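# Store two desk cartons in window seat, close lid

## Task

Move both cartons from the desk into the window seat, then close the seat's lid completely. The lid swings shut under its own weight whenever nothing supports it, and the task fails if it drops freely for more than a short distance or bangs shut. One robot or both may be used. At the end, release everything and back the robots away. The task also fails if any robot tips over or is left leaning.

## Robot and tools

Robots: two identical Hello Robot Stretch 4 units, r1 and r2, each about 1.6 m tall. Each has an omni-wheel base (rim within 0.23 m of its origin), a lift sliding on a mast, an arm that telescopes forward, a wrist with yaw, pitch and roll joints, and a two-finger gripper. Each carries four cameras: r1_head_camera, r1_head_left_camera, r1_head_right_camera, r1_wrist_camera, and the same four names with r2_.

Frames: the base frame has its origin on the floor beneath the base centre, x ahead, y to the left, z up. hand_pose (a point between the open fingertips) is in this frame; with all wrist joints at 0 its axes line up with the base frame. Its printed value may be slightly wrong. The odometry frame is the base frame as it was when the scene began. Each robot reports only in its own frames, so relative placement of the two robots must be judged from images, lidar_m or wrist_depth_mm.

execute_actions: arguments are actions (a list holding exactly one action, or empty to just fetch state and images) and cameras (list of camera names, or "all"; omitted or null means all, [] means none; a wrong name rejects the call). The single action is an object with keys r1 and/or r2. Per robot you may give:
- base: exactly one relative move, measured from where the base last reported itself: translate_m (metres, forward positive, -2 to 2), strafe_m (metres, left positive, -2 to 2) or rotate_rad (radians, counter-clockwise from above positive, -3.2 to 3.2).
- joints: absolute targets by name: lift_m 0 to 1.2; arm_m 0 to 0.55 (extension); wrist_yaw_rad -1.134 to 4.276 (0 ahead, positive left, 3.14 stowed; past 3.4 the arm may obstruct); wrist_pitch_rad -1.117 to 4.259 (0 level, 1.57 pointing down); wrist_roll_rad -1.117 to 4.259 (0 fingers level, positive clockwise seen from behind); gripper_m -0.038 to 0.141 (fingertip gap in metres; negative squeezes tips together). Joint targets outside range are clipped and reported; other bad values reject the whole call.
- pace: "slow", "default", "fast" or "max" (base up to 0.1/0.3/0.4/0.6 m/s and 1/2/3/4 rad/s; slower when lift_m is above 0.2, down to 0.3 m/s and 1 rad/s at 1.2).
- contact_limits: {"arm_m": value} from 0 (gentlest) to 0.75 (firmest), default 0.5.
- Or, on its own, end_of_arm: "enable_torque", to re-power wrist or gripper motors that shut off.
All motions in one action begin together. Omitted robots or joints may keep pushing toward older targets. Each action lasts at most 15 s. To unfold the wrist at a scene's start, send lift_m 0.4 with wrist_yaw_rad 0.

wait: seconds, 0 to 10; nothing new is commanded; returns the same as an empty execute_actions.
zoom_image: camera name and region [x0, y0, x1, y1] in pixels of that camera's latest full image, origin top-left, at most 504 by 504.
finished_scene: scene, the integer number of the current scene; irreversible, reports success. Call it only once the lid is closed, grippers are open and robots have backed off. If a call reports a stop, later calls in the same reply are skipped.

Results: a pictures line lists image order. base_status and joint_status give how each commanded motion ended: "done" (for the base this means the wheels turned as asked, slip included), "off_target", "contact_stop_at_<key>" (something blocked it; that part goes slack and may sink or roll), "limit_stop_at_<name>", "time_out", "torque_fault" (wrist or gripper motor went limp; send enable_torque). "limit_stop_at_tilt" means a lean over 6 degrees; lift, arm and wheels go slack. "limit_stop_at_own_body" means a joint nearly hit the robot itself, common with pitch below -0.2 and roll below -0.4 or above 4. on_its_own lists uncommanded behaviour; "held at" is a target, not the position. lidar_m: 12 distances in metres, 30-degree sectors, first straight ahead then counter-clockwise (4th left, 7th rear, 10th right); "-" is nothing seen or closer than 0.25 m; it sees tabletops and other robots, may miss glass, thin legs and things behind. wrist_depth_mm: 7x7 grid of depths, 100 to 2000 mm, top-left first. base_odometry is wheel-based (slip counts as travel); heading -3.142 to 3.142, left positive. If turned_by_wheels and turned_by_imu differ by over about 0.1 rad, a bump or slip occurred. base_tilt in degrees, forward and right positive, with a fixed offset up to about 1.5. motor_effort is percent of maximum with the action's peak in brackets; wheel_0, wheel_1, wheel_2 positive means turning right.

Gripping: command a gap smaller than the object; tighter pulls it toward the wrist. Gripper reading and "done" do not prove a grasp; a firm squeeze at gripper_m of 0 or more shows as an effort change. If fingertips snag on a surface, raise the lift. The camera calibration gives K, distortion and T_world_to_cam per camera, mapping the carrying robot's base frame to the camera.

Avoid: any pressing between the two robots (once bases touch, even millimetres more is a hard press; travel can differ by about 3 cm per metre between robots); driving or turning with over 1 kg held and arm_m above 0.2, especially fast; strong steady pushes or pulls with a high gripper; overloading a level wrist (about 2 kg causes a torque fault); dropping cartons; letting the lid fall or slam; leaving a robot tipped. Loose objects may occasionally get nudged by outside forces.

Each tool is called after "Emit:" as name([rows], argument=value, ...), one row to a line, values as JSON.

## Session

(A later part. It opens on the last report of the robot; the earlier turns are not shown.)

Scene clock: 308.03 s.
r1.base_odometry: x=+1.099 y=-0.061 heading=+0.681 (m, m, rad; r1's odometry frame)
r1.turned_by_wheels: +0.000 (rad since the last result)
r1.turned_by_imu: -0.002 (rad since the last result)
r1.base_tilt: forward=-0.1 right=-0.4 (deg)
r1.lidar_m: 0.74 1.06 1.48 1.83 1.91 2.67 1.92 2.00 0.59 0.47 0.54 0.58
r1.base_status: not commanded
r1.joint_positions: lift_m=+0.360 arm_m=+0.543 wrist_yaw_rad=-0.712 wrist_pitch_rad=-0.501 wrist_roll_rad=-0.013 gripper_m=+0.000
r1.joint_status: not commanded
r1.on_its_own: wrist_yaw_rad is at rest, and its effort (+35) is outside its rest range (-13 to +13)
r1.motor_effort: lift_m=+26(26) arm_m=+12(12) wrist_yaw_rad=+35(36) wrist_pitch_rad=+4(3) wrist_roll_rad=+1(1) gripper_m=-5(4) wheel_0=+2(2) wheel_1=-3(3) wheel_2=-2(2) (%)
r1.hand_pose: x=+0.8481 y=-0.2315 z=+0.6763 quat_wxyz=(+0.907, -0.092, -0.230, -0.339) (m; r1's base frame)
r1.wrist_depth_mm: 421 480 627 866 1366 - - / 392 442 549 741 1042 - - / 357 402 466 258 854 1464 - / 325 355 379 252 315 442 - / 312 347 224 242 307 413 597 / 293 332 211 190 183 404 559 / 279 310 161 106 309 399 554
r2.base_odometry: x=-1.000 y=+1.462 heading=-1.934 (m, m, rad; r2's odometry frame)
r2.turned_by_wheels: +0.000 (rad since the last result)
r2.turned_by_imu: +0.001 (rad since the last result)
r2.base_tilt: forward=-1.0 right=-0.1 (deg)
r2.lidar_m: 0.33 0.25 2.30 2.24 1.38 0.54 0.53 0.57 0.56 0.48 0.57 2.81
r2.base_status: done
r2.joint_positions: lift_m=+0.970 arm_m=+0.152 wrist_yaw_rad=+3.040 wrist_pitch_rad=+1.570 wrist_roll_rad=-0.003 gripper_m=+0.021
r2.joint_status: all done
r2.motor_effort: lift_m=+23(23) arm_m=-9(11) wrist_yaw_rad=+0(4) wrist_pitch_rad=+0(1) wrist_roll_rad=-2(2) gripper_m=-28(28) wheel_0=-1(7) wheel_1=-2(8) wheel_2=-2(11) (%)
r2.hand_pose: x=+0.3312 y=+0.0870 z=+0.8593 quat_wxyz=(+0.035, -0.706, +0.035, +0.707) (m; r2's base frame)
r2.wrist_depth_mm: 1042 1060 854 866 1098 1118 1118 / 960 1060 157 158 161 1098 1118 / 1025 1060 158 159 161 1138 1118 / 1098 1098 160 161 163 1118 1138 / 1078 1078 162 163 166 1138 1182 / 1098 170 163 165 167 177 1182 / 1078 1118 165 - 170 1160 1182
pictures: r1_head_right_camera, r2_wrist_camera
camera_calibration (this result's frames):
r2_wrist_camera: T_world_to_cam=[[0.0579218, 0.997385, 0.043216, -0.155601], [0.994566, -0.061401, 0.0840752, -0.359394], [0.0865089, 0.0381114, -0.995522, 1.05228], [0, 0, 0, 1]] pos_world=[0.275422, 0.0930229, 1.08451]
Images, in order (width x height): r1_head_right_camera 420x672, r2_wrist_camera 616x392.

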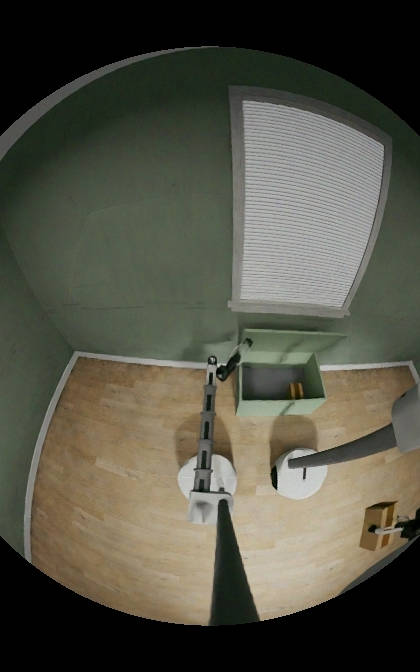

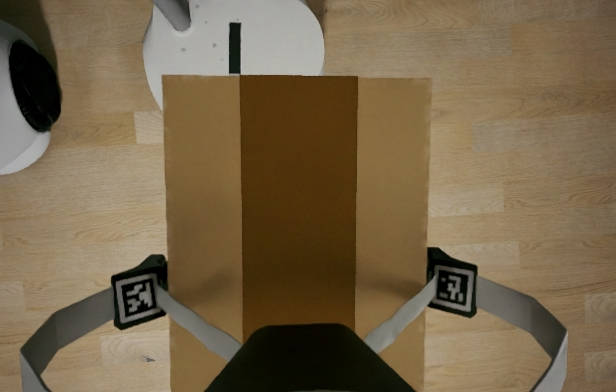

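Emit:
execute_actions([
  {"r2": {"base": {"rotate_rad": 3.2}, "joints": {"lift_m": 0.57}, "pace": "fast"}},
], cameras=[])

Emit:
execute_actions([
  {"r2": {"base": {"strafe_m": 0.05}, "joints": {"arm_m": 0.52}}},
], cameras=["r2_wrist_camera", "r2_head_camera", "r1_head_camera"])

Scene clock: 314.53 s.
r1.base_odometry: x=+1.099 y=-0.061 heading=+0.681 (m, m, rad; r1's odometry frame)
r1.turned_by_wheels: +0.000 (rad since the last result)
r1.turned_by_imu: -0.001 (rad since the last result)
r1.base_tilt: forward=-0.3 right=-0.5 (deg)
r1.lidar_m: 0.73 1.06 1.49 1.82 1.93 2.69 1.94 1.99 0.55 0.46 0.53 0.57
r1.base_status: not commanded
r1.joint_positions: lift_m=+0.360 arm_m=+0.543 wrist_yaw_rad=-0.712 wrist_pitch_rad=-0.501 wrist_roll_rad=-0.013 gripper_m=+0.000
r1.joint_status: not commanded
r1.on_its_own: wrist_yaw_rad is at rest, and its effort (+35) is outside its rest range (-13 to +13)
r1.motor_effort: lift_m=+25(25) arm_m=+12(12) wrist_yaw_rad=+35(35) wrist_pitch_rad=+4(4) wrist_roll_rad=+1(1) gripper_m=-4(4) wheel_0=+2(2) wheel_1=-3(4) wheel_2=-2(2) (%)
r1.hand_pose: x=+0.8481 y=-0.2315 z=+0.6763 quat_wxyz=(+0.907, -0.092, -0.230, -0.339) (m; r1's base frame)
r1.wrist_depth_mm: 421 484 634 854 1366 - - / 392 445 549 732 1078 - - / 357 404 466 257 854 1430 - / 325 357 377 253 315 442 - / 310 347 224 243 307 410 597 / 293 332 211 189 183 404 564 / 278 310 160 106 307 397 554
r2.base_odometry: x=-1.000 y=+1.462 heading=+1.266 (m, m, rad; r2's odometry frame)
r2.turned_by_wheels: +3.200 (rad since the last result)
r2.turned_by_imu: +3.236 (rad since the last result)
r2.base_tilt: forward=-1.1 right=+0.0 (deg)
r2.lidar_m: 0.52 0.25 0.52 0.47 2.77 1.97 1.94 2.14 2.27 2.23 1.29 0.52
r2.base_status: done
r2.joint_positions: lift_m=+0.570 arm_m=+0.152 wrist_yaw_rad=+3.040 wrist_pitch_rad=+1.570 wrist_roll_rad=-0.003 gripper_m=+0.021
r2.joint_status: all done
r2.motor_effort: lift_m=+14(21) arm_m=-9(10) wrist_yaw_rad=+1(1) wrist_pitch_rad=-2(2) wrist_roll_rad=-1(2) gripper_m=-34(34) wheel_0=-2(8) wheel_1=-1(7) wheel_2=+0(8) (%)
r2.hand_pose: x=+0.3312 y=+0.0870 z=+0.4600 quat_wxyz=(+0.035, -0.706, +0.035, +0.706) (m; r2's base frame)
r2.wrist_depth_mm: 455 455 459 459 683 699 525 / 661 459 157 158 161 699 585 / 668 668 158 159 161 707 707 / 668 683 160 161 163 707 707 / 691 683 162 163 166 715 723 / 683 170 163 165 167 177 732 / 525 559 165 - 170 574 741
pictures: none
No camera images: the call's "cameras" was empty. Leave "cameras" out to get every camera's image.

Scene clock: 316.73 s.
r1.base_odometry: x=+1.099 y=-0.061 heading=+0.681 (m, m, rad; r1's odometry frame)
r1.turned_by_wheels: +0.000 (rad since the last result)
r1.turned_by_imu: +0.000 (rad since the last result)
r1.base_tilt: forward=-0.1 right=-0.6 (deg)
r1.lidar_m: 0.74 1.08 1.50 1.84 1.92 2.68 1.94 1.99 0.49 0.41 0.51 0.57
r1.base_status: not commanded
r1.joint_positions: lift_m=+0.360 arm_m=+0.543 wrist_yaw_rad=-0.712 wrist_pitch_rad=-0.501 wrist_roll_rad=-0.013 gripper_m=+0.000
r1.joint_status: not commanded
r1.on_its_own: wrist_yaw_rad is at rest, and its effort (+35) is outside its rest range (-13 to +13)
r1.motor_effort: lift_m=+26(25) arm_m=+12(12) wrist_yaw_rad=+35(35) wrist_pitch_rad=+3(5) wrist_roll_rad=+1(2) gripper_m=-7(5) wheel_0=+2(2) wheel_1=-3(4) wheel_2=-2(2) (%)
r1.hand_pose: x=+0.8481 y=-0.2315 z=+0.6763 quat_wxyz=(+0.907, -0.092, -0.230, -0.339) (m; r1's base frame)
r1.wrist_depth_mm: 421 480 627 854 1366 - - / 389 442 554 741 1042 - - / 355 404 466 257 866 1464 1921 / 325 355 377 253 315 439 1808 / 312 349 224 242 307 410 597 / 291 332 211 189 183 402 559 / 278 309 161 105 309 399 549
r2.base_odometry: x=-1.048 y=+1.477 heading=+1.266 (m, m, rad; r2's odometry frame)
r2.turned_by_wheels: +0.000 (rad since the last result)
r2.turned_by_imu: -0.001 (rad since the last result)
r2.base_tilt: forward=-0.9 right=-0.2 (deg)
r2.lidar_m: 0.53 0.60 0.45 0.43 2.73 1.96 1.92 2.14 2.31 2.29 1.29 0.54
r2.base_status: done
r2.joint_positions: lift_m=+0.570 arm_m=+0.518 wrist_yaw_rad=+3.040 wrist_pitch_rad=+1.570 wrist_roll_rad=-0.003 gripper_m=+0.021
r2.joint_status: all done
r2.motor_effort: lift_m=+14(14) arm_m=+9(10) wrist_yaw_rad=+0(1) wrist_pitch_rad=-2(2) wrist_roll_rad=-2(0) gripper_m=-30(32) wheel_0=+0(10) wheel_1=+0(11) wheel_2=+0(1) (%)
r2.hand_pose: x=+0.6980 y=+0.0870 z=+0.4600 quat_wxyz=(+0.035, -0.706, +0.035, +0.706) (m; r2's base frame)
r2.wrist_depth_mm: 654 661 661 676 676 683 699 / 377 373 156 158 161 691 691 / 603 603 158 159 162 480 377 / 574 492 159 161 163 508 379 / 574 500 162 163 166 477 384 / 603 170 163 165 167 177 384 / 603 627 165 - 170 508 732
pictures: r1_head_camera, r2_head_camera, r2_wrist_camera
camera_calibration (this result's frames):
r2_wrist_camera: T_world_to_cam=[[0.0579445, 0.997385, 0.0431971, -0.159585], [0.994527, -0.0614384, 0.0845056, -0.690789], [0.0869386, 0.0380641, -0.995486, 0.622753], [0, 0, 0, 1]] pos_world=[0.642114, 0.0930221, 0.685211]
Images, in order (width x height): r1_head_camera 420x560, r2_head_camera 420x560, r2_wrist_camera 616x392.

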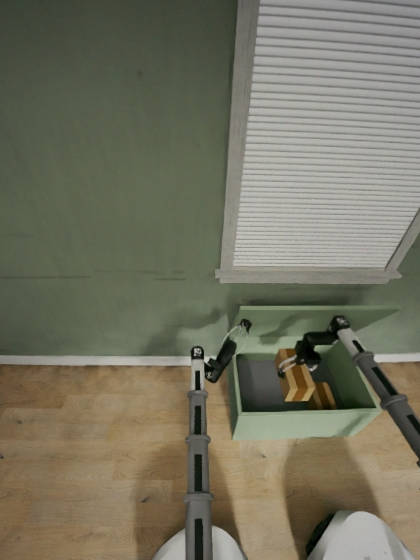

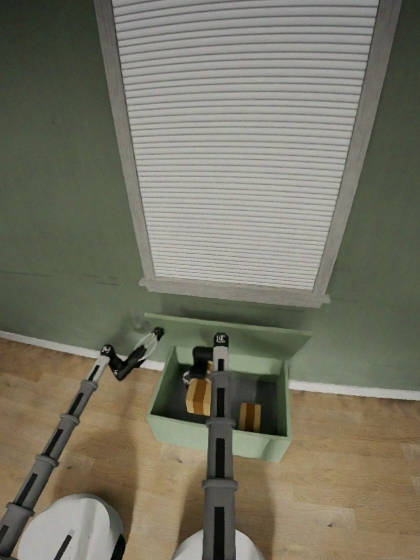

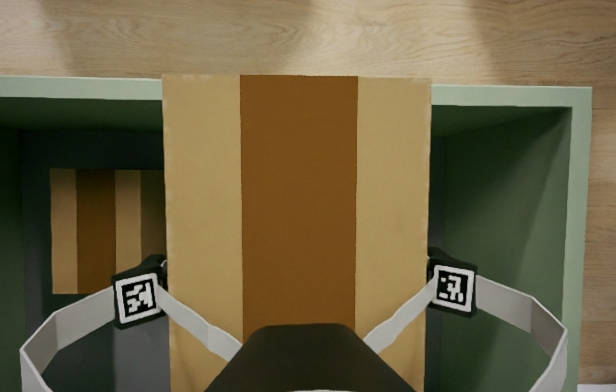

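Emit:
execute_actions([
  {"r2": {"joints": {"lift_m": 0.262}}},
], cameras=["r2_wrist_camera"])

Scene clock: 324.23 s.
r1.base_odometry: x=+1.099 y=-0.061 heading=+0.681 (m, m, rad; r1's odometry frame)
r1.turned_by_wheels: +0.000 (rad since the last result)
r1.turned_by_imu: -0.001 (rad since the last result)
r1.base_tilt: forward=-0.2 right=-0.3 (deg)
r1.lidar_m: 0.75 1.06 1.50 1.83 1.93 2.67 1.94 2.00 0.49 0.41 0.50 0.58
r1.base_status: not commanded
r1.joint_positions: lift_m=+0.360 arm_m=+0.543 wrist_yaw_rad=-0.712 wrist_pitch_rad=-0.501 wrist_roll_rad=-0.013 gripper_m=+0.000
r1.joint_status: not commanded
r1.on_its_own: wrist_yaw_rad is at rest, and its effort (+35) is outside its rest range (-13 to +13)
r1.motor_effort: lift_m=+26(26) arm_m=+12(12) wrist_yaw_rad=+35(35) wrist_pitch_rad=+1(2) wrist_roll_rad=+1(1) gripper_m=-5(5) wheel_0=+2(2) wheel_1=-3(3) wheel_2=-2(2) (%)
r1.hand_pose: x=+0.8481 y=-0.2315 z=+0.6763 quat_wxyz=(+0.907, -0.092, -0.230, -0.339) (m; r1's base frame)
r1.wrist_depth_mm: 421 484 627 854 1336 - - / 389 445 549 732 1060 - - / 357 404 462 256 854 1430 - / 325 355 379 252 315 445 - / 312 347 224 242 309 413 603 / 291 334 211 189 183 404 559 / 278 310 160 105 309 394 554
r2.base_odometry: x=-1.048 y=+1.477 heading=+1.266 (m, m, rad; r2's odometry frame)
r2.turned_by_wheels: +0.000 (rad since the last result)
r2.turned_by_imu: -0.001 (rad since the last result)
r2.base_tilt: forward=-1.0 right=-0.2 (deg)
r2.lidar_m: 0.53 0.60 0.45 0.43 2.72 1.95 1.93 2.14 2.31 2.28 1.29 0.54
r2.base_status: not commanded
r2.joint_positions: lift_m=+0.262 arm_m=+0.518 wrist_yaw_rad=+3.040 wrist_pitch_rad=+1.570 wrist_roll_rad=-0.003 gripper_m=+0.021
r2.joint_status: all done
r2.motor_effort: lift_m=+14(14) arm_m=+10(10) wrist_yaw_rad=+1(1) wrist_pitch_rad=-1(2) wrist_roll_rad=-1(1) gripper_m=-30(29) wheel_0=+0(0) wheel_1=+1(1) wheel_2=+0(0) (%)
r2.hand_pose: x=+0.6979 y=+0.0870 z=+0.1520 quat_wxyz=(+0.035, -0.706, +0.035, +0.706) (m; r2's base frame)
r2.wrist_depth_mm: 166 164 163 162 161 161 161 / 276 271 157 158 160 262 260 / 301 303 158 159 162 317 320 / 303 306 160 161 163 322 322 / 304 309 161 163 165 322 325 / 277 170 163 165 167 177 327 / 279 317 165 - 170 330 334
pictures: r2_wrist_camera
camera_calibration (this result's frames):
r2_wrist_camera: T_world_to_cam=[[0.0579476, 0.997384, 0.0432004, -0.146286], [0.994533, -0.061439, 0.084432, -0.664742], [0.0868654, 0.0380716, -0.995492, 0.316245], [0, 0, 0, 1]] pos_world=[0.642114, 0.0930226, 0.377265]
Images, in order (width x height): r2_wrist_camera 616x392.

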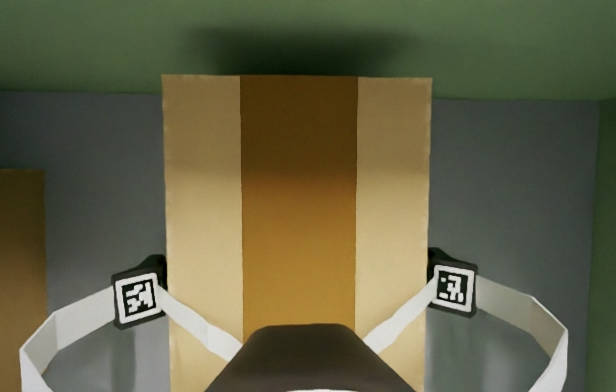

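Emit:
execute_actions([
  {"r2": {"joints": {"lift_m": 0.254, "gripper_m": 0.135}}},
], cameras=["r2_wrist_camera"])

Emit:
execute_actions([
  {"r2": {"joints": {"lift_m": 0.52}, "pace": "fast"}},
], cameras=[])

Emit:
execute_actions([
  {"r2": {"base": {"translate_m": -0.5}, "joints": {"arm_m": 0.05}, "pace": "max"}, "r1": {"joints": {"lift_m": 0.34, "arm_m": 0.48}, "pace": "slow"}},
], cameras=["r1_wrist_camera", "r2_head_camera", "r1_head_camera"])

Scene clock: 331.60 s.
r1.base_odometry: x=+1.099 y=-0.061 heading=+0.681 (m, m, rad; r1's odometry frame)
r1.turned_by_wheels: +0.000 (rad since the last result)
r1.turned_by_imu: -0.001 (rad since the last result)
r1.base_tilt: forward=-0.2 right=-0.5 (deg)
r1.lidar_m: 0.74 1.08 1.51 1.84 1.92 2.68 1.94 1.98 0.51 0.41 0.51 0.57
r1.base_status: not commanded
r1.joint_positions: lift_m=+0.360 arm_m=+0.543 wrist_yaw_rad=-0.712 wrist_pitch_rad=-0.501 wrist_roll_rad=-0.013 gripper_m=+0.000
r1.joint_status: not commanded
r1.on_its_own: wrist_yaw_rad is at rest, and its effort (+35) is outside its rest range (-13 to +13)
r1.motor_effort: lift_m=+26(26) arm_m=+12(12) wrist_yaw_rad=+35(35) wrist_pitch_rad=+1(4) wrist_roll_rad=+1(1) gripper_m=-4(6) wheel_0=+2(2) wheel_1=-3(3) wheel_2=-2(2) (%)
r1.hand_pose: x=+0.8481 y=-0.2315 z=+0.6763 quat_wxyz=(+0.907, -0.092, -0.230, -0.339) (m; r1's base frame)
r1.wrist_depth_mm: 421 480 634 866 1366 - - / 389 442 549 732 1078 - - / 357 404 462 257 854 1430 - / 325 355 379 253 314 442 - / 312 347 224 242 307 415 597 / 291 334 211 189 183 402 559 / 278 310 161 105 309 399 554
r2.base_odometry: x=-1.048 y=+1.477 heading=+1.266 (m, m, rad; r2's odometry frame)
r2.turned_by_wheels: +0.000 (rad since the last result)
r2.turned_by_imu: -0.001 (rad since the last result)
r2.base_tilt: forward=-1.2 right=+0.0 (deg)
r2.lidar_m: 0.54 0.59 0.45 0.43 2.73 1.95 1.95 2.13 2.31 2.28 1.28 0.55
r2.base_status: not commanded
r2.joint_positions: lift_m=+0.254 arm_m=+0.518 wrist_yaw_rad=+3.040 wrist_pitch_rad=+1.570 wrist_roll_rad=-0.003 gripper_m=+0.135
r2.joint_status: all done
r2.motor_effort: lift_m=+14(13) arm_m=+9(9) wrist_yaw_rad=-1(1) wrist_pitch_rad=+0(4) wrist_roll_rad=+0(1) gripper_m=-1(32) wheel_0=+0(0) wheel_1=+1(0) wheel_2=+0(0) (%)
r2.hand_pose: x=+0.6978 y=+0.0870 z=+0.1440 quat_wxyz=(+0.035, -0.706, +0.035, +0.707) (m; r2's base frame)
r2.wrist_depth_mm: 167 165 164 163 162 162 161 / 278 274 214 211 234 263 262 / 294 297 183 185 187 310 314 / 296 301 185 186 189 312 315 / 301 301 187 188 191 315 319 / 301 303 189 164 192 319 322 / 304 307 190 - 320 320 325
pictures: r2_wrist_camera
camera_calibration (this result's frames):
r2_wrist_camera: T_world_to_cam=[[0.0575092, 0.997409, 0.0432231, -0.145649], [0.994605, -0.060984, 0.0839152, -0.663895], [0.0863337, 0.038164, -0.995535, 0.308671], [0, 0, 0, 1]] pos_world=[0.642041, 0.0930041, 0.3693]
Images, in order (width x height): r2_wrist_camera 616x392.

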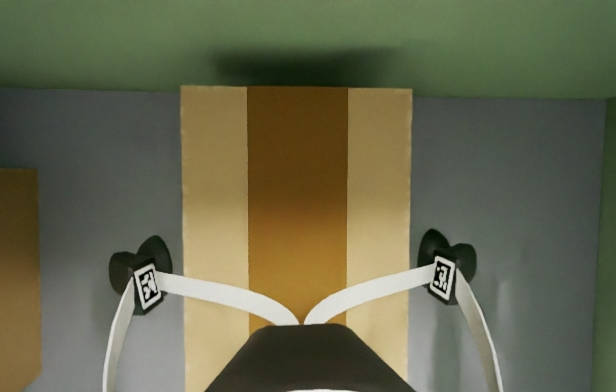

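Scene clock: 333.33 s.
r1.base_odometry: x=+1.099 y=-0.061 heading=+0.681 (m, m, rad; r1's odometry frame)
r1.turned_by_wheels: +0.000 (rad since the last result)
r1.turned_by_imu: +0.000 (rad since the last result)
r1.base_tilt: forward=-0.2 right=-0.5 (deg)
r1.lidar_m: 0.74 1.07 1.49 1.82 1.92 2.69 1.93 2.01 0.49 0.40 0.51 0.58
r1.base_status: not commanded
r1.joint_positions: lift_m=+0.360 arm_m=+0.543 wrist_yaw_rad=-0.712 wrist_pitch_rad=-0.501 wrist_roll_rad=-0.013 gripper_m=+0.000
r1.joint_status: not commanded
r1.on_its_own: wrist_yaw_rad is at rest, and its effort (+36) is outside its rest range (-13 to +13)
r1.motor_effort: lift_m=+26(26) arm_m=+12(12) wrist_yaw_rad=+36(36) wrist_pitch_rad=+4(2) wrist_roll_rad=+1(1) gripper_m=-6(6) wheel_0=+2(2) wheel_1=-3(4) wheel_2=-2(2) (%)
r1.hand_pose: x=+0.8481 y=-0.2315 z=+0.6763 quat_wxyz=(+0.907, -0.092, -0.230, -0.339) (m; r1's base frame)
r1.wrist_depth_mm: 418 480 634 866 1366 - - / 389 445 549 741 1060 - - / 357 404 466 257 866 1430 - / 325 355 377 252 315 442 1863 / 310 349 224 242 307 410 603 / 293 332 211 190 183 402 559 / 278 309 160 106 309 397 554
r2.base_odometry: x=-1.048 y=+1.477 heading=+1.266 (m, m, rad; r2's odometry frame)
r2.turned_by_wheels: +0.000 (rad since the last result)
r2.turned_by_imu: +0.000 (rad since the last result)
r2.base_tilt: forward=-0.9 right=+0.0 (deg)
r2.lidar_m: 0.52 0.60 0.45 0.43 2.71 1.94 1.95 2.14 2.32 2.28 1.28 0.55
r2.base_status: not commanded
r2.joint_positions: lift_m=+0.520 arm_m=+0.518 wrist_yaw_rad=+3.040 wrist_pitch_rad=+1.570 wrist_roll_rad=-0.003 gripper_m=+0.135
r2.joint_status: all done
r2.motor_effort: lift_m=+22(23) arm_m=+10(9) wrist_yaw_rad=-1(1) wrist_pitch_rad=-1(0) wrist_roll_rad=-2(2) gripper_m=-1(2) wheel_0=+0(0) wheel_1=+1(1) wheel_2=+0(0) (%)
r2.hand_pose: x=+0.6978 y=+0.0870 z=+0.4094 quat_wxyz=(+0.035, -0.706, +0.035, +0.707) (m; r2's base frame)
r2.wrist_depth_mm: 603 615 615 615 627 640 647 / 282 314 309 307 304 303 301 / 554 559 564 452 569 480 368 / 442 466 569 459 580 512 366 / 452 445 574 462 585 449 368 / 574 455 580 167 585 452 368 / 569 580 580 - 597 492 368
pictures: none
No camera images: the call's "cameras" was empty. Leave "cameras" out to get every camera's image.

Scene clock: 335.87 s.
r1.base_odometry: x=+1.099 y=-0.061 heading=+0.681 (m, m, rad; r1's odometry frame)
r1.turned_by_wheels: +0.000 (rad since the last result)
r1.turned_by_imu: +0.000 (rad since the last result)
r1.base_tilt: forward=-0.1 right=-0.4 (deg)
r1.lidar_m: 0.75 1.07 1.50 1.84 1.92 2.68 1.94 0.70 0.55 2.88 0.77 0.58
r1.base_status: not commanded
r1.joint_positions: lift_m=+0.340 arm_m=+0.481 wrist_yaw_rad=-0.710 wrist_pitch_rad=-0.490 wrist_roll_rad=-0.013 gripper_m=+0.000
r1.joint_status: all done
r1.on_its_own: wrist_yaw_rad is at rest, and its effort (+29) is outside its rest range (-13 to +13); wrist_pitch_rad is at rest, and its effort (-30) is outside its rest range (-23 to +23)
r1.motor_effort: lift_m=+20(25) arm_m=-5(13) wrist_yaw_rad=+29(36) wrist_pitch_rad=-30(28) wrist_roll_rad=+1(1) gripper_m=-4(6) wheel_0=+2(2) wheel_1=-3(4) wheel_2=-2(2) (%)
r1.hand_pose: x=+0.7878 y=-0.2322 z=+0.6540 quat_wxyz=(+0.909, -0.090, -0.225, -0.339) (m; r1's base frame)
r1.wrist_depth_mm: 484 549 723 960 1576 - - / 449 512 640 831 1182 - - / 415 473 549 233 991 1618 - / 377 421 452 237 291 402 - / 364 410 220 235 298 394 559 / 340 387 212 195 182 413 580 / 324 357 162 105 329 439 621
r2.base_odometry: x=-1.198 y=+1.000 heading=+1.265 (m, m, rad; r2's odometry frame)
r2.turned_by_wheels: +0.000 (rad since the last result)
r2.turned_by_imu: +0.000 (rad since the last result)
r2.base_tilt: forward=-0.9 right=-0.1 (deg)
r2.lidar_m: 1.04 0.66 0.63 2.55 2.80 1.44 1.44 1.60 2.22 2.21 1.92 1.05
r2.base_status: done
r2.joint_positions: lift_m=+0.520 arm_m=+0.052 wrist_yaw_rad=+3.040 wrist_pitch_rad=+1.570 wrist_roll_rad=-0.003 gripper_m=+0.135
r2.joint_status: all done
r2.motor_effort: lift_m=+22(22) arm_m=-10(11) wrist_yaw_rad=-1(1) wrist_pitch_rad=-1(2) wrist_roll_rad=+0(2) gripper_m=-1(1) wheel_0=-2(9) wheel_1=-1(9) wheel_2=-2(15) (%)
r2.hand_pose: x=+0.2311 y=+0.0870 z=+0.4094 quat_wxyz=(+0.035, -0.706, +0.035, +0.707) (m; r2's base frame)
r2.wrist_depth_mm: 402 404 410 413 634 634 647 / 404 410 413 415 634 647 654 / 609 410 415 427 640 654 654 / 627 415 436 647 661 661 661 / 634 634 640 654 654 661 676 / 634 640 647 167 661 668 615 / 640 654 654 - 668 676 554
pictures: r1_head_camera, r1_wrist_camera, r2_head_camera
camera_calibration (this result's frames):
r1_wrist_camera: T_world_to_cam=[[-0.612762, -0.771931, -0.169249, 0.416201], [0.46329, -0.177389, -0.868272, 0.214038], [0.640223, -0.610455, 0.466325, -0.723769], [0, 0, 0, 1]] pos_world=[0.619244, -0.0825815, 0.593796]
Images, in order (width x height): r1_head_camera 420x560, r1_wrist_camera 616x392, r2_head_camera 420x560.

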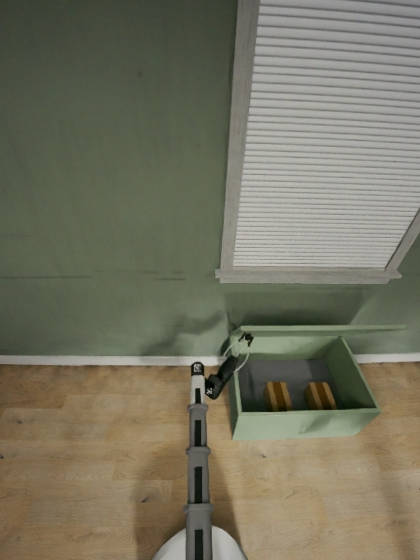

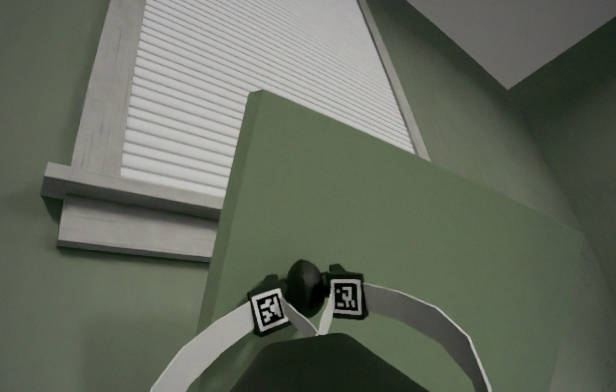

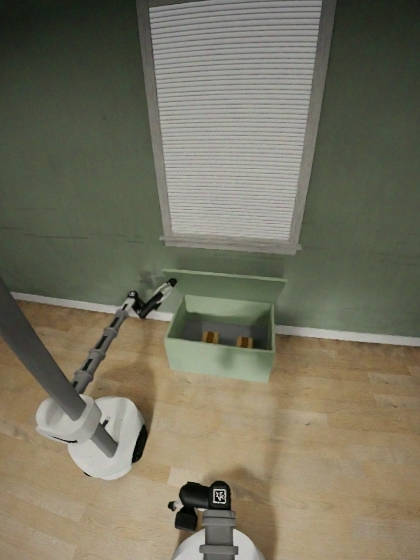

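Emit:
execute_actions([
  {"r1": {"joints": {"lift_m": 0.25, "arm_m": 0.36}, "pace": "slow"}},
], cameras=["r1_wrist_camera"])

Scene clock: 340.03 s.
r1.base_odometry: x=+1.099 y=-0.061 heading=+0.681 (m, m, rad; r1's odometry frame)
r1.turned_by_wheels: +0.000 (rad since the last result)
r1.turned_by_imu: -0.001 (rad since the last result)
r1.base_tilt: forward=-0.2 right=-0.4 (deg)
r1.lidar_m: 0.74 1.08 1.50 1.83 1.91 2.68 1.94 0.71 0.55 2.89 0.78 0.58
r1.base_status: not commanded
r1.joint_positions: lift_m=+0.250 arm_m=+0.361 wrist_yaw_rad=-0.706 wrist_pitch_rad=-0.477 wrist_roll_rad=-0.013 gripper_m=+0.000
r1.joint_status: all done
r1.on_its_own: wrist_yaw_rad is at rest, and its effort (+18) is outside its rest range (-13 to +13); wrist_pitch_rad is at rest, and its effort (-63) is outside its rest range (-23 to +23)
r1.motor_effort: lift_m=+25(24) arm_m=-6(6) wrist_yaw_rad=+18(47) wrist_pitch_rad=-63(67) wrist_roll_rad=+3(3) gripper_m=-7(7) wheel_0=+2(2) wheel_1=-3(3) wheel_2=-2(2) (%)
r1.hand_pose: x=+0.6702 y=-0.2328 z=+0.5603 quat_wxyz=(+0.911, -0.088, -0.220, -0.337) (m; r1's base frame)
r1.wrist_depth_mm: 603 707 891 1182 1808 - - / 564 654 809 1060 1499 - - / 512 603 723 203 1229 1983 - / 488 554 603 204 243 1464 - / 462 530 213 224 276 355 492 / 433 496 213 191 183 442 668 / 413 459 163 106 397 580 1308
r2.base_odometry: x=-1.198 y=+1.000 heading=+1.265 (m, m, rad; r2's odometry frame)
r2.turned_by_wheels: +0.000 (rad since the last result)
r2.turned_by_imu: -0.001 (rad since the last result)
r2.base_tilt: forward=-1.0 right=-0.1 (deg)
r2.lidar_m: 1.03 0.64 0.63 2.54 2.78 1.45 1.44 1.62 2.23 2.20 1.92 1.05
r2.base_status: not commanded
r2.joint_positions: lift_m=+0.520 arm_m=+0.052 wrist_yaw_rad=+3.040 wrist_pitch_rad=+1.570 wrist_roll_rad=-0.003 gripper_m=+0.135
r2.joint_status: not commanded
r2.motor_effort: lift_m=+22(22) arm_m=-9(9) wrist_yaw_rad=-1(0) wrist_pitch_rad=+0(0) wrist_roll_rad=+0(1) gripper_m=-5(2) wheel_0=-2(1) wheel_1=-1(1) wheel_2=-2(2) (%)
r2.hand_pose: x=+0.2311 y=+0.0870 z=+0.4094 quat_wxyz=(+0.035, -0.706, +0.035, +0.707) (m; r2's base frame)
r2.wrist_depth_mm: 402 407 410 410 627 640 647 / 404 407 413 415 634 654 647 / 609 410 415 427 640 654 661 / 615 418 433 640 654 654 668 / 627 627 647 647 647 661 661 / 640 640 654 167 668 661 609 / 634 647 654 - 668 676 554
pictures: r1_wrist_camera
camera_calibration (this result's frames):
r1_wrist_camera: T_world_to_cam=[[-0.611792, -0.772734, -0.169094, 0.326947], [0.454938, -0.168851, -0.874369, 0.198035], [0.647103, -0.611859, 0.454848, -0.603723], [0, 0, 0, 1]] pos_world=[0.500601, -0.0833124, 0.503043]
Images, in order (width x height): r1_wrist_camera 616x392.

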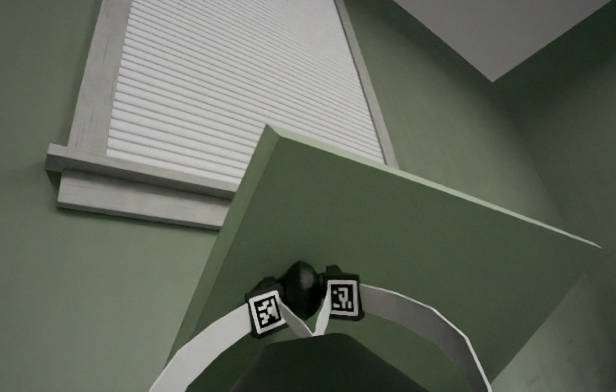

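Emit:
execute_actions([
  {"r1": {"joints": {"lift_m": 0.17, "arm_m": 0.28}, "pace": "slow"}},
], cameras=["r1_wrist_camera"])

Scene clock: 344.73 s.
r1.base_odometry: x=+1.099 y=-0.061 heading=+0.681 (m, m, rad; r1's odometry frame)
r1.turned_by_wheels: +0.000 (rad since the last result)
r1.turned_by_imu: -0.001 (rad since the last result)
r1.base_tilt: forward=-0.1 right=-0.5 (deg)
r1.lidar_m: 0.74 1.07 1.50 1.82 1.92 2.70 1.94 0.69 0.55 2.88 0.78 0.57
r1.base_status: not commanded
r1.joint_positions: lift_m=+0.169 arm_m=+0.282 wrist_yaw_rad=-0.695 wrist_pitch_rad=-0.469 wrist_roll_rad=-0.013 gripper_m=+0.000
r1.joint_status: all done
r1.on_its_own: wrist_yaw_rad is at rest, and its effort (-14) is outside its rest range (-13 to +13); wrist_pitch_rad is at rest, and its effort (-91) is outside its rest range (-23 to +23)
r1.motor_effort: lift_m=+26(25) arm_m=-10(12) wrist_yaw_rad=-14(19) wrist_pitch_rad=-91(93) wrist_roll_rad=+3(3) gripper_m=-4(6) wheel_0=+2(2) wheel_1=-3(3) wheel_2=-2(2) (%)
r1.hand_pose: x=+0.5943 y=-0.2320 z=+0.4780 quat_wxyz=(+0.914, -0.085, -0.216, -0.333) (m; r1's base frame)
r1.wrist_depth_mm: 691 788 991 1308 1983 - - / 640 732 917 1160 1618 - - / 580 668 820 1025 1366 - - / 559 634 732 854 1182 1661 - / 521 597 214 214 266 357 1863 / 492 554 219 203 182 488 1576 / 469 496 290 106 530 976 1397
r2.base_odometry: x=-1.198 y=+1.000 heading=+1.265 (m, m, rad; r2's odometry frame)
r2.turned_by_wheels: +0.000 (rad since the last result)
r2.turned_by_imu: -0.001 (rad since the last result)
r2.base_tilt: forward=-1.2 right=-0.2 (deg)
r2.lidar_m: 1.03 0.62 0.63 2.55 2.80 1.45 1.44 1.61 2.24 2.21 1.91 1.04
r2.base_status: not commanded
r2.joint_positions: lift_m=+0.520 arm_m=+0.052 wrist_yaw_rad=+3.040 wrist_pitch_rad=+1.570 wrist_roll_rad=-0.003 gripper_m=+0.135
r2.joint_status: not commanded
r2.motor_effort: lift_m=+22(22) arm_m=-9(9) wrist_yaw_rad=-1(0) wrist_pitch_rad=-1(1) wrist_roll_rad=-1(0) gripper_m=-2(0) wheel_0=-2(1) wheel_1=-1(1) wheel_2=-2(2) (%)
r2.hand_pose: x=+0.2311 y=+0.0870 z=+0.4094 quat_wxyz=(+0.035, -0.706, +0.035, +0.707) (m; r2's base frame)
r2.wrist_depth_mm: 402 402 404 413 627 647 647 / 404 410 410 415 640 647 640 / 609 410 415 430 647 647 661 / 621 418 436 640 647 654 668 / 627 634 640 654 654 661 668 / 634 634 647 167 668 676 609 / 634 647 647 - 676 668 559
pictures: r1_wrist_camera
camera_calibration (this result's frames):
r1_wrist_camera: T_world_to_cam=[[-0.604455, -0.77842, -0.1694, 0.261649], [0.450916, -0.159009, -0.878289, 0.167248], [0.656741, -0.607271, 0.447116, -0.517618], [0, 0, 0, 1]] pos_world=[0.422682, -0.0840673, 0.422651]
Images, in order (width x height): r1_wrist_camera 616x392.

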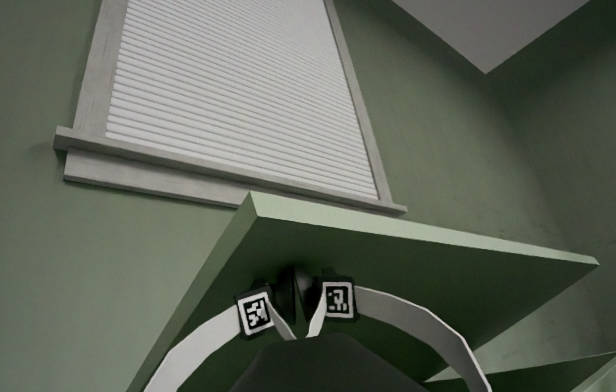

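Emit:
execute_actions([
  {"r1": {"joints": {"lift_m": 0.157}, "pace": "slow"}, "r2": {"base": {"translate_m": 0.3}, "joints": {"wrist_yaw_rad": 0.0, "wrist_pitch_rad": -0.9, "gripper_m": 0.0, "arm_m": 0.2}, "pace": "fast"}},
], cameras=[])

Emit:
execute_actions([
  {"r2": {"joints": {"lift_m": 0.02, "arm_m": 0.33}, "pace": "fast"}},
], cameras=["r2_wrist_camera", "r2_head_camera", "r1_wrist_camera"])

Scene clock: 431.93 s.
r1.base_odometry: x=+1.099 y=-0.061 heading=+0.681 (m, m, rad; r1's odometry frame)
r1.turned_by_wheels: +0.000 (rad since the last result)
r1.turned_by_imu: -0.001 (rad since the last result)
r1.base_tilt: forward=-0.1 right=-0.5 (deg)
r1.lidar_m: 0.76 1.05 1.51 1.83 1.94 2.67 1.94 1.98 0.47 0.47 0.59 0.59
r1.base_status: not commanded
r1.joint_positions: lift_m=+0.157 arm_m=+0.282 wrist_yaw_rad=-0.698 wrist_pitch_rad=-0.472 wrist_roll_rad=-0.013 gripper_m=+0.000
r1.joint_status: all done
r1.on_its_own: wrist_pitch_rad is at rest, and its effort (-81) is outside its rest range (-23 to +23)
r1.motor_effort: lift_m=+25(27) arm_m=-9(10) wrist_yaw_rad=-6(14) wrist_pitch_rad=-81(90) wrist_roll_rad=+3(3) gripper_m=-2(4) wheel_0=+2(2) wheel_1=-3(3) wheel_2=-2(2) (%)
r1.hand_pose: x=+0.5931 y=-0.2321 z=+0.4660 quat_wxyz=(+0.913, -0.086, -0.218, -0.334) (m; r1's base frame)
r1.wrist_depth_mm: 691 798 1008 1308 - - - / 640 750 917 1182 1661 - - / 585 668 831 1042 1366 - - / 559 640 732 854 1182 1708 - / 525 603 214 214 265 355 1983 / 496 554 219 195 183 496 1618 / 469 500 296 105 549 778 1397
r2.base_odometry: x=-1.108 y=+1.286 heading=+1.266 (m, m, rad; r2's odometry frame)
r2.turned_by_wheels: +0.000 (rad since the last result)
r2.turned_by_imu: -0.002 (rad since the last result)
r2.base_tilt: forward=-1.0 right=-0.1 (deg)
r2.lidar_m: 0.73 0.78 0.48 0.50 2.76 1.75 1.73 1.94 2.29 2.25 1.54 0.73
r2.base_status: done
r2.joint_positions: lift_m=+0.520 arm_m=+0.198 wrist_yaw_rad=+0.000 wrist_pitch_rad=-0.899 wrist_roll_rad=-0.004 gripper_m=+0.000
r2.joint_status: all done
r2.motor_effort: lift_m=+22(22) arm_m=+9(9) wrist_yaw_rad=-2(7) wrist_pitch_rad=-4(13) wrist_roll_rad=-1(2) gripper_m=-8(4) wheel_0=+2(8) wheel_1=+2(9) wheel_2=+0(12) (%)
r2.hand_pose: x=+0.5490 y=-0.0873 z=+0.9236 quat_wxyz=(+0.901, -0.001, -0.434, -0.001) (m; r2's base frame)
r2.wrist_depth_mm: 1618 1618 1618 1661 1708 1661 1756 / 1756 1808 1808 1808 1808 1661 1618 / 1756 1708 1537 1537 1499 1397 1366 / 1430 1397 1336 1281 1229 1182 1138 / 1229 1160 1138 213 1060 1060 1025 / 1078 1025 183 193 186 917 904 / 946 878 891 - 854 809 809
pictures: none
No camera images: the call's "cameras" was empty. Leave "cameras" out to get every camera's image.

Scene clock: 434.27 s.
r1.base_odometry: x=+1.099 y=-0.061 heading=+0.681 (m, m, rad; r1's odometry frame)
r1.turned_by_wheels: +0.000 (rad since the last result)
r1.turned_by_imu: +0.000 (rad since the last result)
r1.base_tilt: forward=+0.0 right=-0.5 (deg)
r1.lidar_m: 0.74 1.09 1.49 1.83 1.94 2.68 1.94 2.00 0.47 0.48 0.59 0.57
r1.base_status: not commanded
r1.joint_positions: lift_m=+0.157 arm_m=+0.282 wrist_yaw_rad=-0.698 wrist_pitch_rad=-0.472 wrist_roll_rad=-0.013 gripper_m=+0.000
r1.joint_status: not commanded
r1.on_its_own: wrist_pitch_rad is at rest, and its effort (-81) is outside its rest range (-23 to +23)
r1.motor_effort: lift_m=+25(24) arm_m=-9(8) wrist_yaw_rad=-6(6) wrist_pitch_rad=-81(81) wrist_roll_rad=+3(3) gripper_m=-5(4) wheel_0=+2(2) wheel_1=-3(3) wheel_2=-2(2) (%)
r1.hand_pose: x=+0.5931 y=-0.2321 z=+0.4660 quat_wxyz=(+0.913, -0.086, -0.218, -0.334) (m; r1's base frame)
r1.wrist_depth_mm: 683 798 1008 1336 - - - / 634 750 904 1182 1618 - - / 580 668 831 1042 1397 - - / 559 647 732 842 1229 1756 - / 530 603 215 213 266 355 1863 / 492 554 219 195 183 492 1618 / 469 496 294 106 544 788 1430
r2.base_odometry: x=-1.108 y=+1.286 heading=+1.266 (m, m, rad; r2's odometry frame)
r2.turned_by_wheels: +0.000 (rad since the last result)
r2.turned_by_imu: -0.001 (rad since the last result)
r2.base_tilt: forward=-1.1 right=-0.1 (deg)
r2.lidar_m: 0.72 0.80 0.47 0.49 2.74 1.74 1.74 1.94 2.29 2.25 1.55 0.74
r2.base_status: not commanded
r2.joint_positions: lift_m=+0.020 arm_m=+0.328 wrist_yaw_rad=+0.000 wrist_pitch_rad=-0.899 wrist_roll_rad=-0.004 gripper_m=+0.000
r2.joint_status: all done
r2.motor_effort: lift_m=+13(19) arm_m=+9(10) wrist_yaw_rad=-1(2) wrist_pitch_rad=-5(4) wrist_roll_rad=-1(0) gripper_m=-10(5) wheel_0=+2(2) wheel_1=+2(2) wheel_2=+0(0) (%)
r2.hand_pose: x=+0.6789 y=-0.0874 z=+0.4243 quat_wxyz=(+0.901, -0.002, -0.434, -0.001) (m; r2's base frame)
r2.wrist_depth_mm: - - - - 1863 1808 1708 / 1921 1756 1661 1576 1499 1430 1397 / 1499 1397 1336 1308 1255 1182 1138 / 1205 1160 1138 1078 1042 1008 991 / 1042 991 322 213 317 314 315 / 332 332 183 193 186 338 345 / 362 353 362 - 364 364 382
pictures: r1_wrist_camera, r2_head_camera, r2_wrist_camera
camera_calibration (this result's frames):
r1_wrist_camera: T_world_to_cam=[[-0.605797, -0.777359, -0.169481, 0.259941], [0.45308, -0.161961, -0.876634, 0.154521], [0.654009, -0.607851, 0.450321, -0.511511], [0, 0, 0, 1]] pos_world=[0.421994, -0.0838288, 0.409857]
r2_wrist_camera: T_world_to_cam=[[-0.0609517, -0.99812, -0.00650267, -0.055596], [0.726053, -0.0398651, -0.686483, -0.168255], [0.684932, -0.0465635, 0.727117, -0.548777], [0, 0, 0, 1]] pos_world=[0.494649, -0.087752, 0.28316]
Images, in order (width x height): r1_wrist_camera 616x392, r2_head_camera 420x560, r2_wrist_camera 616x392.

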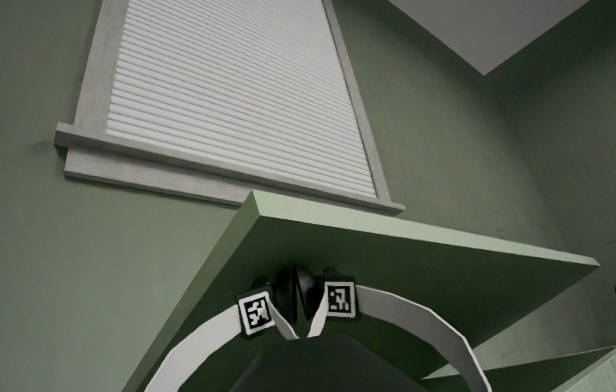

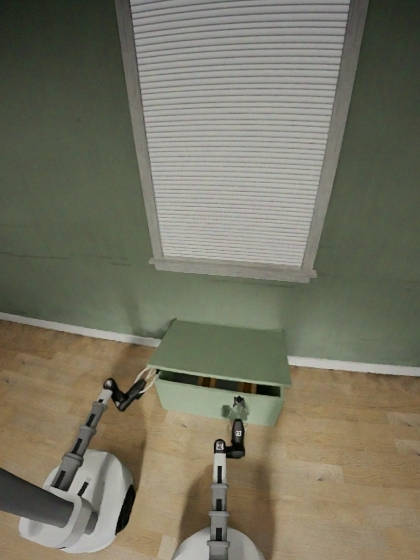

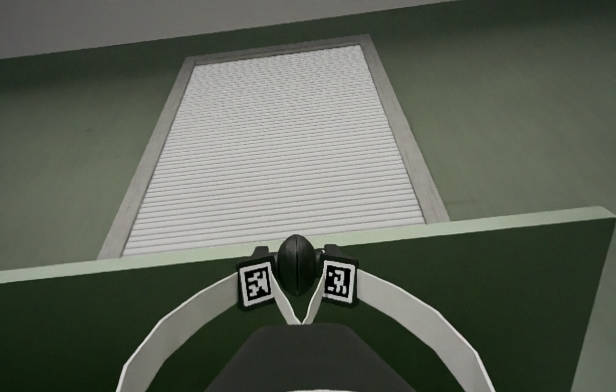

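Emit:
execute_actions([
  {"r2": {"joints": {"arm_m": 0.43}, "contact_limits": {"arm_m": 0.2}}},
], cameras=[])

Emit:
execute_actions([
  {"r2": {"joints": {"lift_m": 0.055}, "pace": "slow"}},
], cameras=["r2_wrist_camera", "r1_wrist_camera"])

Scene clock: 441.50 s.
r1.base_odometry: x=+1.099 y=-0.061 heading=+0.681 (m, m, rad; r1's odometry frame)
r1.turned_by_wheels: +0.000 (rad since the last result)
r1.turned_by_imu: -0.001 (rad since the last result)
r1.base_tilt: forward=-0.2 right=-0.4 (deg)
r1.lidar_m: 0.74 1.06 1.51 1.83 1.92 2.67 1.94 2.00 0.46 0.45 0.60 0.57
r1.base_status: not commanded
r1.joint_positions: lift_m=+0.157 arm_m=+0.282 wrist_yaw_rad=-0.698 wrist_pitch_rad=-0.472 wrist_roll_rad=-0.013 gripper_m=+0.000
r1.joint_status: not commanded
r1.on_its_own: wrist_pitch_rad is at rest, and its effort (-80) is outside its rest range (-23 to +23)
r1.motor_effort: lift_m=+25(24) arm_m=-8(8) wrist_yaw_rad=-6(5) wrist_pitch_rad=-80(79) wrist_roll_rad=+3(3) gripper_m=-6(4) wheel_0=+2(2) wheel_1=-3(3) wheel_2=-2(2) (%)
r1.hand_pose: x=+0.5931 y=-0.2321 z=+0.4660 quat_wxyz=(+0.913, -0.086, -0.218, -0.334) (m; r1's base frame)
r1.wrist_depth_mm: 691 798 1008 1336 - - - / 640 741 917 1160 1618 - - / 585 668 831 1042 1397 - - / 564 640 741 854 1205 1708 - / 525 603 214 213 266 355 1921 / 488 554 219 195 182 496 634 / 469 500 294 106 544 778 1397
r2.base_odometry: x=-1.108 y=+1.286 heading=+1.266 (m, m, rad; r2's odometry frame)
r2.turned_by_wheels: +0.000 (rad since the last result)
r2.turned_by_imu: -0.001 (rad since the last result)
r2.base_tilt: forward=-1.0 right=-0.2 (deg)
r2.lidar_m: 0.74 0.79 0.47 0.50 2.74 1.75 1.74 1.92 2.29 2.24 1.54 0.75
r2.base_status: not commanded
r2.joint_positions: lift_m=+0.020 arm_m=+0.428 wrist_yaw_rad=+0.000 wrist_pitch_rad=-0.899 wrist_roll_rad=-0.004 gripper_m=+0.000
r2.joint_status: all done
r2.motor_effort: lift_m=+13(13) arm_m=+10(11) wrist_yaw_rad=-1(1) wrist_pitch_rad=-4(5) wrist_roll_rad=+0(1) gripper_m=-5(6) wheel_0=+2(2) wheel_1=+2(2) wheel_2=+0(0) (%)
r2.contact_limits: arm_m 0.2
r2.hand_pose: x=+0.7789 y=-0.0874 z=+0.4243 quat_wxyz=(+0.901, -0.002, -0.434, -0.001) (m; r2's base frame)
r2.wrist_depth_mm: - - 1921 1808 1618 1576 1464 / 1618 1499 1430 1336 1281 1255 1182 / 1308 1205 1160 255 247 244 242 / 258 255 256 257 258 257 259 / 274 274 272 213 278 279 281 / 297 298 183 193 186 301 304 / 322 315 320 - 319 134 319
pictures: none
No camera images: the call's "cameras" was empty. Leave "cameras" out to get every camera's image.

Scene clock: 442.63 s.
r1.base_odometry: x=+1.099 y=-0.061 heading=+0.681 (m, m, rad; r1's odometry frame)
r1.turned_by_wheels: +0.000 (rad since the last result)
r1.turned_by_imu: +0.000 (rad since the last result)
r1.base_tilt: forward=+0.0 right=-0.5 (deg)
r1.lidar_m: 0.74 1.08 1.50 1.83 1.93 2.67 1.93 2.00 0.47 0.47 0.59 0.58
r1.base_status: not commanded
r1.joint_positions: lift_m=+0.157 arm_m=+0.282 wrist_yaw_rad=-0.697 wrist_pitch_rad=-0.473 wrist_roll_rad=-0.013 gripper_m=+0.000
r1.joint_status: not commanded
r1.on_its_own: wrist_pitch_rad is at rest, and its effort (-76) is outside its rest range (-23 to +23)
r1.motor_effort: lift_m=+25(25) arm_m=-9(9) wrist_yaw_rad=-7(7) wrist_pitch_rad=-76(81) wrist_roll_rad=+2(3) gripper_m=-3(3) wheel_0=+2(2) wheel_1=-3(3) wheel_2=-2(2) (%)
r1.hand_pose: x=+0.5931 y=-0.2320 z=+0.4662 quat_wxyz=(+0.913, -0.086, -0.218, -0.334) (m; r1's base frame)
r1.wrist_depth_mm: 683 798 991 1336 - - - / 647 750 917 1182 1661 - - / 585 676 842 1042 1397 - - / 559 634 741 842 1205 1708 - / 525 603 214 214 266 355 1863 / 492 554 220 195 183 492 1060 / 473 500 296 106 539 878 1397
r2.base_odometry: x=-1.108 y=+1.286 heading=+1.266 (m, m, rad; r2's odometry frame)
r2.turned_by_wheels: +0.000 (rad since the last result)
r2.turned_by_imu: +0.000 (rad since the last result)
r2.base_tilt: forward=-1.1 right=-0.1 (deg)
r2.lidar_m: 0.73 0.80 0.46 0.49 2.75 1.75 1.75 1.93 2.29 2.25 1.52 0.74
r2.base_status: not commanded
r2.joint_positions: lift_m=+0.055 arm_m=+0.428 wrist_yaw_rad=+0.000 wrist_pitch_rad=-0.898 wrist_roll_rad=-0.004 gripper_m=+0.000
r2.joint_status: all done
r2.motor_effort: lift_m=+24(24) arm_m=+9(10) wrist_yaw_rad=+0(0) wrist_pitch_rad=-8(8) wrist_roll_rad=-2(1) gripper_m=-2(5) wheel_0=+2(1) wheel_1=+2(2) wheel_2=+0(0) (%)
r2.hand_pose: x=+0.7791 y=-0.0874 z=+0.4583 quat_wxyz=(+0.901, -0.002, -0.434, -0.001) (m; r2's base frame)
r2.wrist_depth_mm: 1983 1921 1863 1756 1618 1537 1430 / 1618 1499 1430 1336 1281 1229 1182 / 1281 1182 1138 1098 1060 1025 1008 / 1060 229 227 224 223 224 224 / 237 236 235 216 240 241 242 / 255 258 183 194 186 262 263 / 278 274 277 - 279 281 287
pictures: r1_wrist_camera, r2_wrist_camera
camera_calibration (this result's frames):
r1_wrist_camera: T_world_to_cam=[[-0.605438, -0.777639, -0.169476, 0.259777], [0.453735, -0.162297, -0.876233, 0.154093], [0.653887, -0.607402, 0.451103, -0.511717], [0, 0, 0, 1]] pos_world=[0.421967, -0.0837967, 0.409884]
r2_wrist_camera: T_world_to_cam=[[-0.0610786, -0.998112, -0.00645004, -0.0492167], [0.725467, -0.0399541, -0.687097, -0.216922], [0.685542, -0.0466462, 0.726537, -0.642296], [0, 0, 0, 1]] pos_world=[0.594684, -0.0877513, 0.317288]
Images, in order (width x height): r1_wrist_camera 616x392, r2_wrist_camera 616x392.

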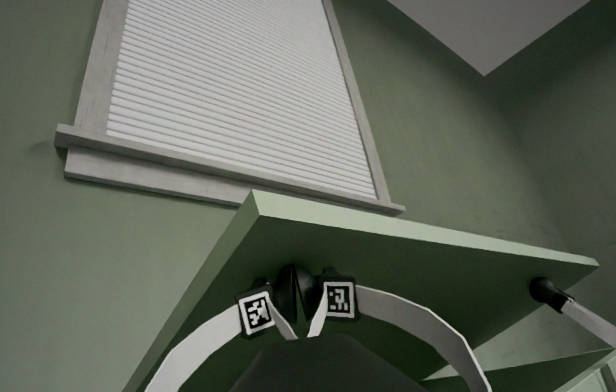

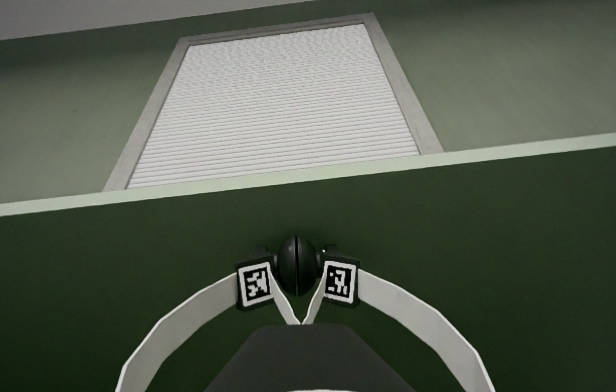

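Emit:
execute_actions([
  {"r1": {"joints": {"lift_m": 0.13}, "pace": "slow"}},
], cameras=[])

Emit:
execute_actions([
  {"r1": {"base": {"strafe_m": 0.039}, "joints": {"lift_m": 0.07, "arm_m": 0.232}}, "r2": {"joints": {"lift_m": 0.005}, "pace": "slow"}},
], cameras=["r2_wrist_camera", "r1_wrist_camera"])

Scene clock: 451.37 s.
r1.base_odometry: x=+1.099 y=-0.061 heading=+0.681 (m, m, rad; r1's odometry frame)
r1.turned_by_wheels: +0.000 (rad since the last result)
r1.turned_by_imu: -0.001 (rad since the last result)
r1.base_tilt: forward=-0.2 right=-0.4 (deg)
r1.lidar_m: 0.74 1.07 1.50 1.83 1.92 2.68 1.93 1.99 0.46 0.45 0.58 0.59
r1.base_status: not commanded
r1.joint_positions: lift_m=+0.130 arm_m=+0.281 wrist_yaw_rad=-0.700 wrist_pitch_rad=-0.496 wrist_roll_rad=-0.013 gripper_m=+0.000
r1.joint_status: all done
r1.motor_effort: lift_m=+16(23) arm_m=-8(8) wrist_yaw_rad=-1(8) wrist_pitch_rad=-11(78) wrist_roll_rad=+2(3) gripper_m=-6(6) wheel_0=+2(2) wheel_1=-3(3) wheel_2=-2(2) (%)
r1.hand_pose: x=+0.5902 y=-0.2303 z=+0.4458 quat_wxyz=(+0.910, -0.090, -0.228, -0.334) (m; r1's base frame)
r1.wrist_depth_mm: 715 842 1060 1430 - - - / 661 768 960 1229 1756 - - / 609 691 842 1078 1430 - - / 569 647 741 854 1229 1808 - / 535 609 221 216 271 368 - / 500 564 227 196 182 469 1025 / 477 500 297 106 517 842 1430
r2.base_odometry: x=-1.108 y=+1.286 heading=+1.266 (m, m, rad; r2's odometry frame)
r2.turned_by_wheels: +0.000 (rad since the last result)
r2.turned_by_imu: -0.001 (rad since the last result)
r2.base_tilt: forward=-1.0 right=+0.0 (deg)
r2.lidar_m: 0.74 0.80 0.46 0.48 2.76 1.75 1.74 1.94 2.28 2.26 1.54 0.75
r2.base_status: not commanded
r2.joint_positions: lift_m=+0.055 arm_m=+0.428 wrist_yaw_rad=-0.003 wrist_pitch_rad=-0.897 wrist_roll_rad=-0.004 gripper_m=+0.000
r2.joint_status: not commanded
r2.motor_effort: lift_m=+23(23) arm_m=+9(10) wrist_yaw_rad=+10(9) wrist_pitch_rad=-12(10) wrist_roll_rad=-1(1) gripper_m=+0(7) wheel_0=+1(1) wheel_1=+2(2) wheel_2=-1(2) (%)
r2.hand_pose: x=+0.7790 y=-0.0880 z=+0.4581 quat_wxyz=(+0.901, -0.002, -0.434, -0.002) (m; r2's base frame)
r2.wrist_depth_mm: 1983 1921 1756 1708 1576 1537 1430 / 1618 1499 1366 1308 1255 1205 1160 / 1255 1160 1160 1078 1042 1008 991 / 1025 221 221 218 216 218 220 / 230 231 229 226 235 237 238 / 251 249 187 193 185 258 259 / 276 272 273 - 278 279 287
pictures: none
No camera images: the call's "cameras" was empty. Leave "cameras" out to get every camera's image.

Scene clock: 452.67 s.
r1.base_odometry: x=+1.075 y=-0.031 heading=+0.681 (m, m, rad; r1's odometry frame)
r1.turned_by_wheels: +0.000 (rad since the last result)
r1.turned_by_imu: +0.000 (rad since the last result)
r1.base_tilt: forward=-0.1 right=-0.6 (deg)
r1.lidar_m: 0.92 1.08 1.50 1.78 1.89 2.61 1.94 1.99 0.50 0.49 0.64 0.59
r1.base_status: done
r1.joint_positions: lift_m=+0.070 arm_m=+0.233 wrist_yaw_rad=-0.700 wrist_pitch_rad=-0.498 wrist_roll_rad=-0.013 gripper_m=+0.000
r1.joint_status: all done
r1.motor_effort: lift_m=+16(16) arm_m=-8(10) wrist_yaw_rad=+0(1) wrist_pitch_rad=-5(9) wrist_roll_rad=+2(2) gripper_m=-2(5) wheel_0=-1(11) wheel_1=+2(9) wheel_2=+0(2) (%)
r1.hand_pose: x=+0.5419 y=-0.2302 z=+0.3863 quat_wxyz=(+0.910, -0.090, -0.229, -0.334) (m; r1's base frame)
r1.wrist_depth_mm: 768 917 1160 1576 - - - / 715 820 1042 1336 1921 - - / 661 750 917 1160 1618 - - / 615 707 831 1025 1336 1921 - / 580 654 741 257 334 1397 - / 539 609 290 196 182 559 1576 / 508 544 410 106 286 351 433
r2.base_odometry: x=-1.108 y=+1.286 heading=+1.265 (m, m, rad; r2's odometry frame)
r2.turned_by_wheels: +0.000 (rad since the last result)
r2.turned_by_imu: -0.001 (rad since the last result)
r2.base_tilt: forward=-1.1 right=-0.3 (deg)
r2.lidar_m: 0.74 0.79 0.50 0.53 2.76 1.73 1.74 1.92 2.28 2.25 1.55 0.74
r2.base_status: not commanded
r2.joint_positions: lift_m=+0.005 arm_m=+0.428 wrist_yaw_rad=-0.007 wrist_pitch_rad=-0.904 wrist_roll_rad=-0.005 gripper_m=+0.000
r2.joint_status: all done
r2.on_its_own: wrist_yaw_rad is at rest, and its effort (+20) is outside its rest range (-13 to +13)
r2.motor_effort: lift_m=+18(22) arm_m=+9(9) wrist_yaw_rad=+20(21) wrist_pitch_rad=+11(12) wrist_roll_rad=+4(3) gripper_m=-1(5) wheel_0=+1(1) wheel_1=+2(2) wheel_2=-5(5) (%)
r2.hand_pose: x=+0.7770 y=-0.0887 z=+0.4099 quat_wxyz=(+0.900, -0.004, -0.437, -0.004) (m; r2's base frame)
r2.wrist_depth_mm: - 1983 1921 1756 1661 1537 1499 / 1576 1537 1430 1366 1308 1255 1182 / 1255 1182 1138 1098 1078 1025 1025 / 219 216 213 211 213 215 216 / 228 229 227 224 235 238 242 / 254 252 188 193 165 254 256 / 157 148 151 - 143 136 138
pictures: r1_wrist_camera, r2_wrist_camera
camera_calibration (this result's frames):
r1_wrist_camera: T_world_to_cam=[[-0.604037, -0.778874, -0.168802, 0.215328], [0.469932, -0.177026, -0.864769, 0.0909914], [0.643664, -0.601679, 0.472948, -0.442686], [0, 0, 0, 1]] pos_world=[0.372247, -0.0825329, 0.324402]
r2_wrist_camera: T_world_to_cam=[[-0.0694833, -0.997566, -0.00585493, -0.0446026], [0.729526, -0.0468087, -0.682349, -0.254405], [0.680414, -0.0516832, 0.731003, -0.604059], [0, 0, 0, 1]] pos_world=[0.593506, -0.0876221, 0.267714]
Images, in order (width x height): r1_wrist_camera 616x392, r2_wrist_camera 616x392.

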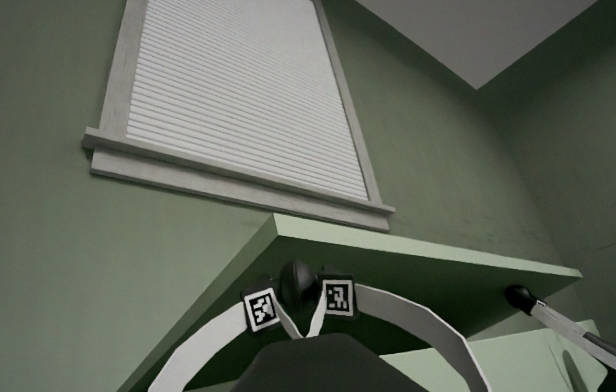

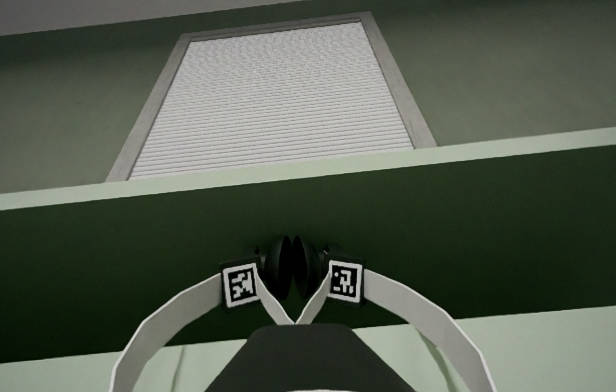

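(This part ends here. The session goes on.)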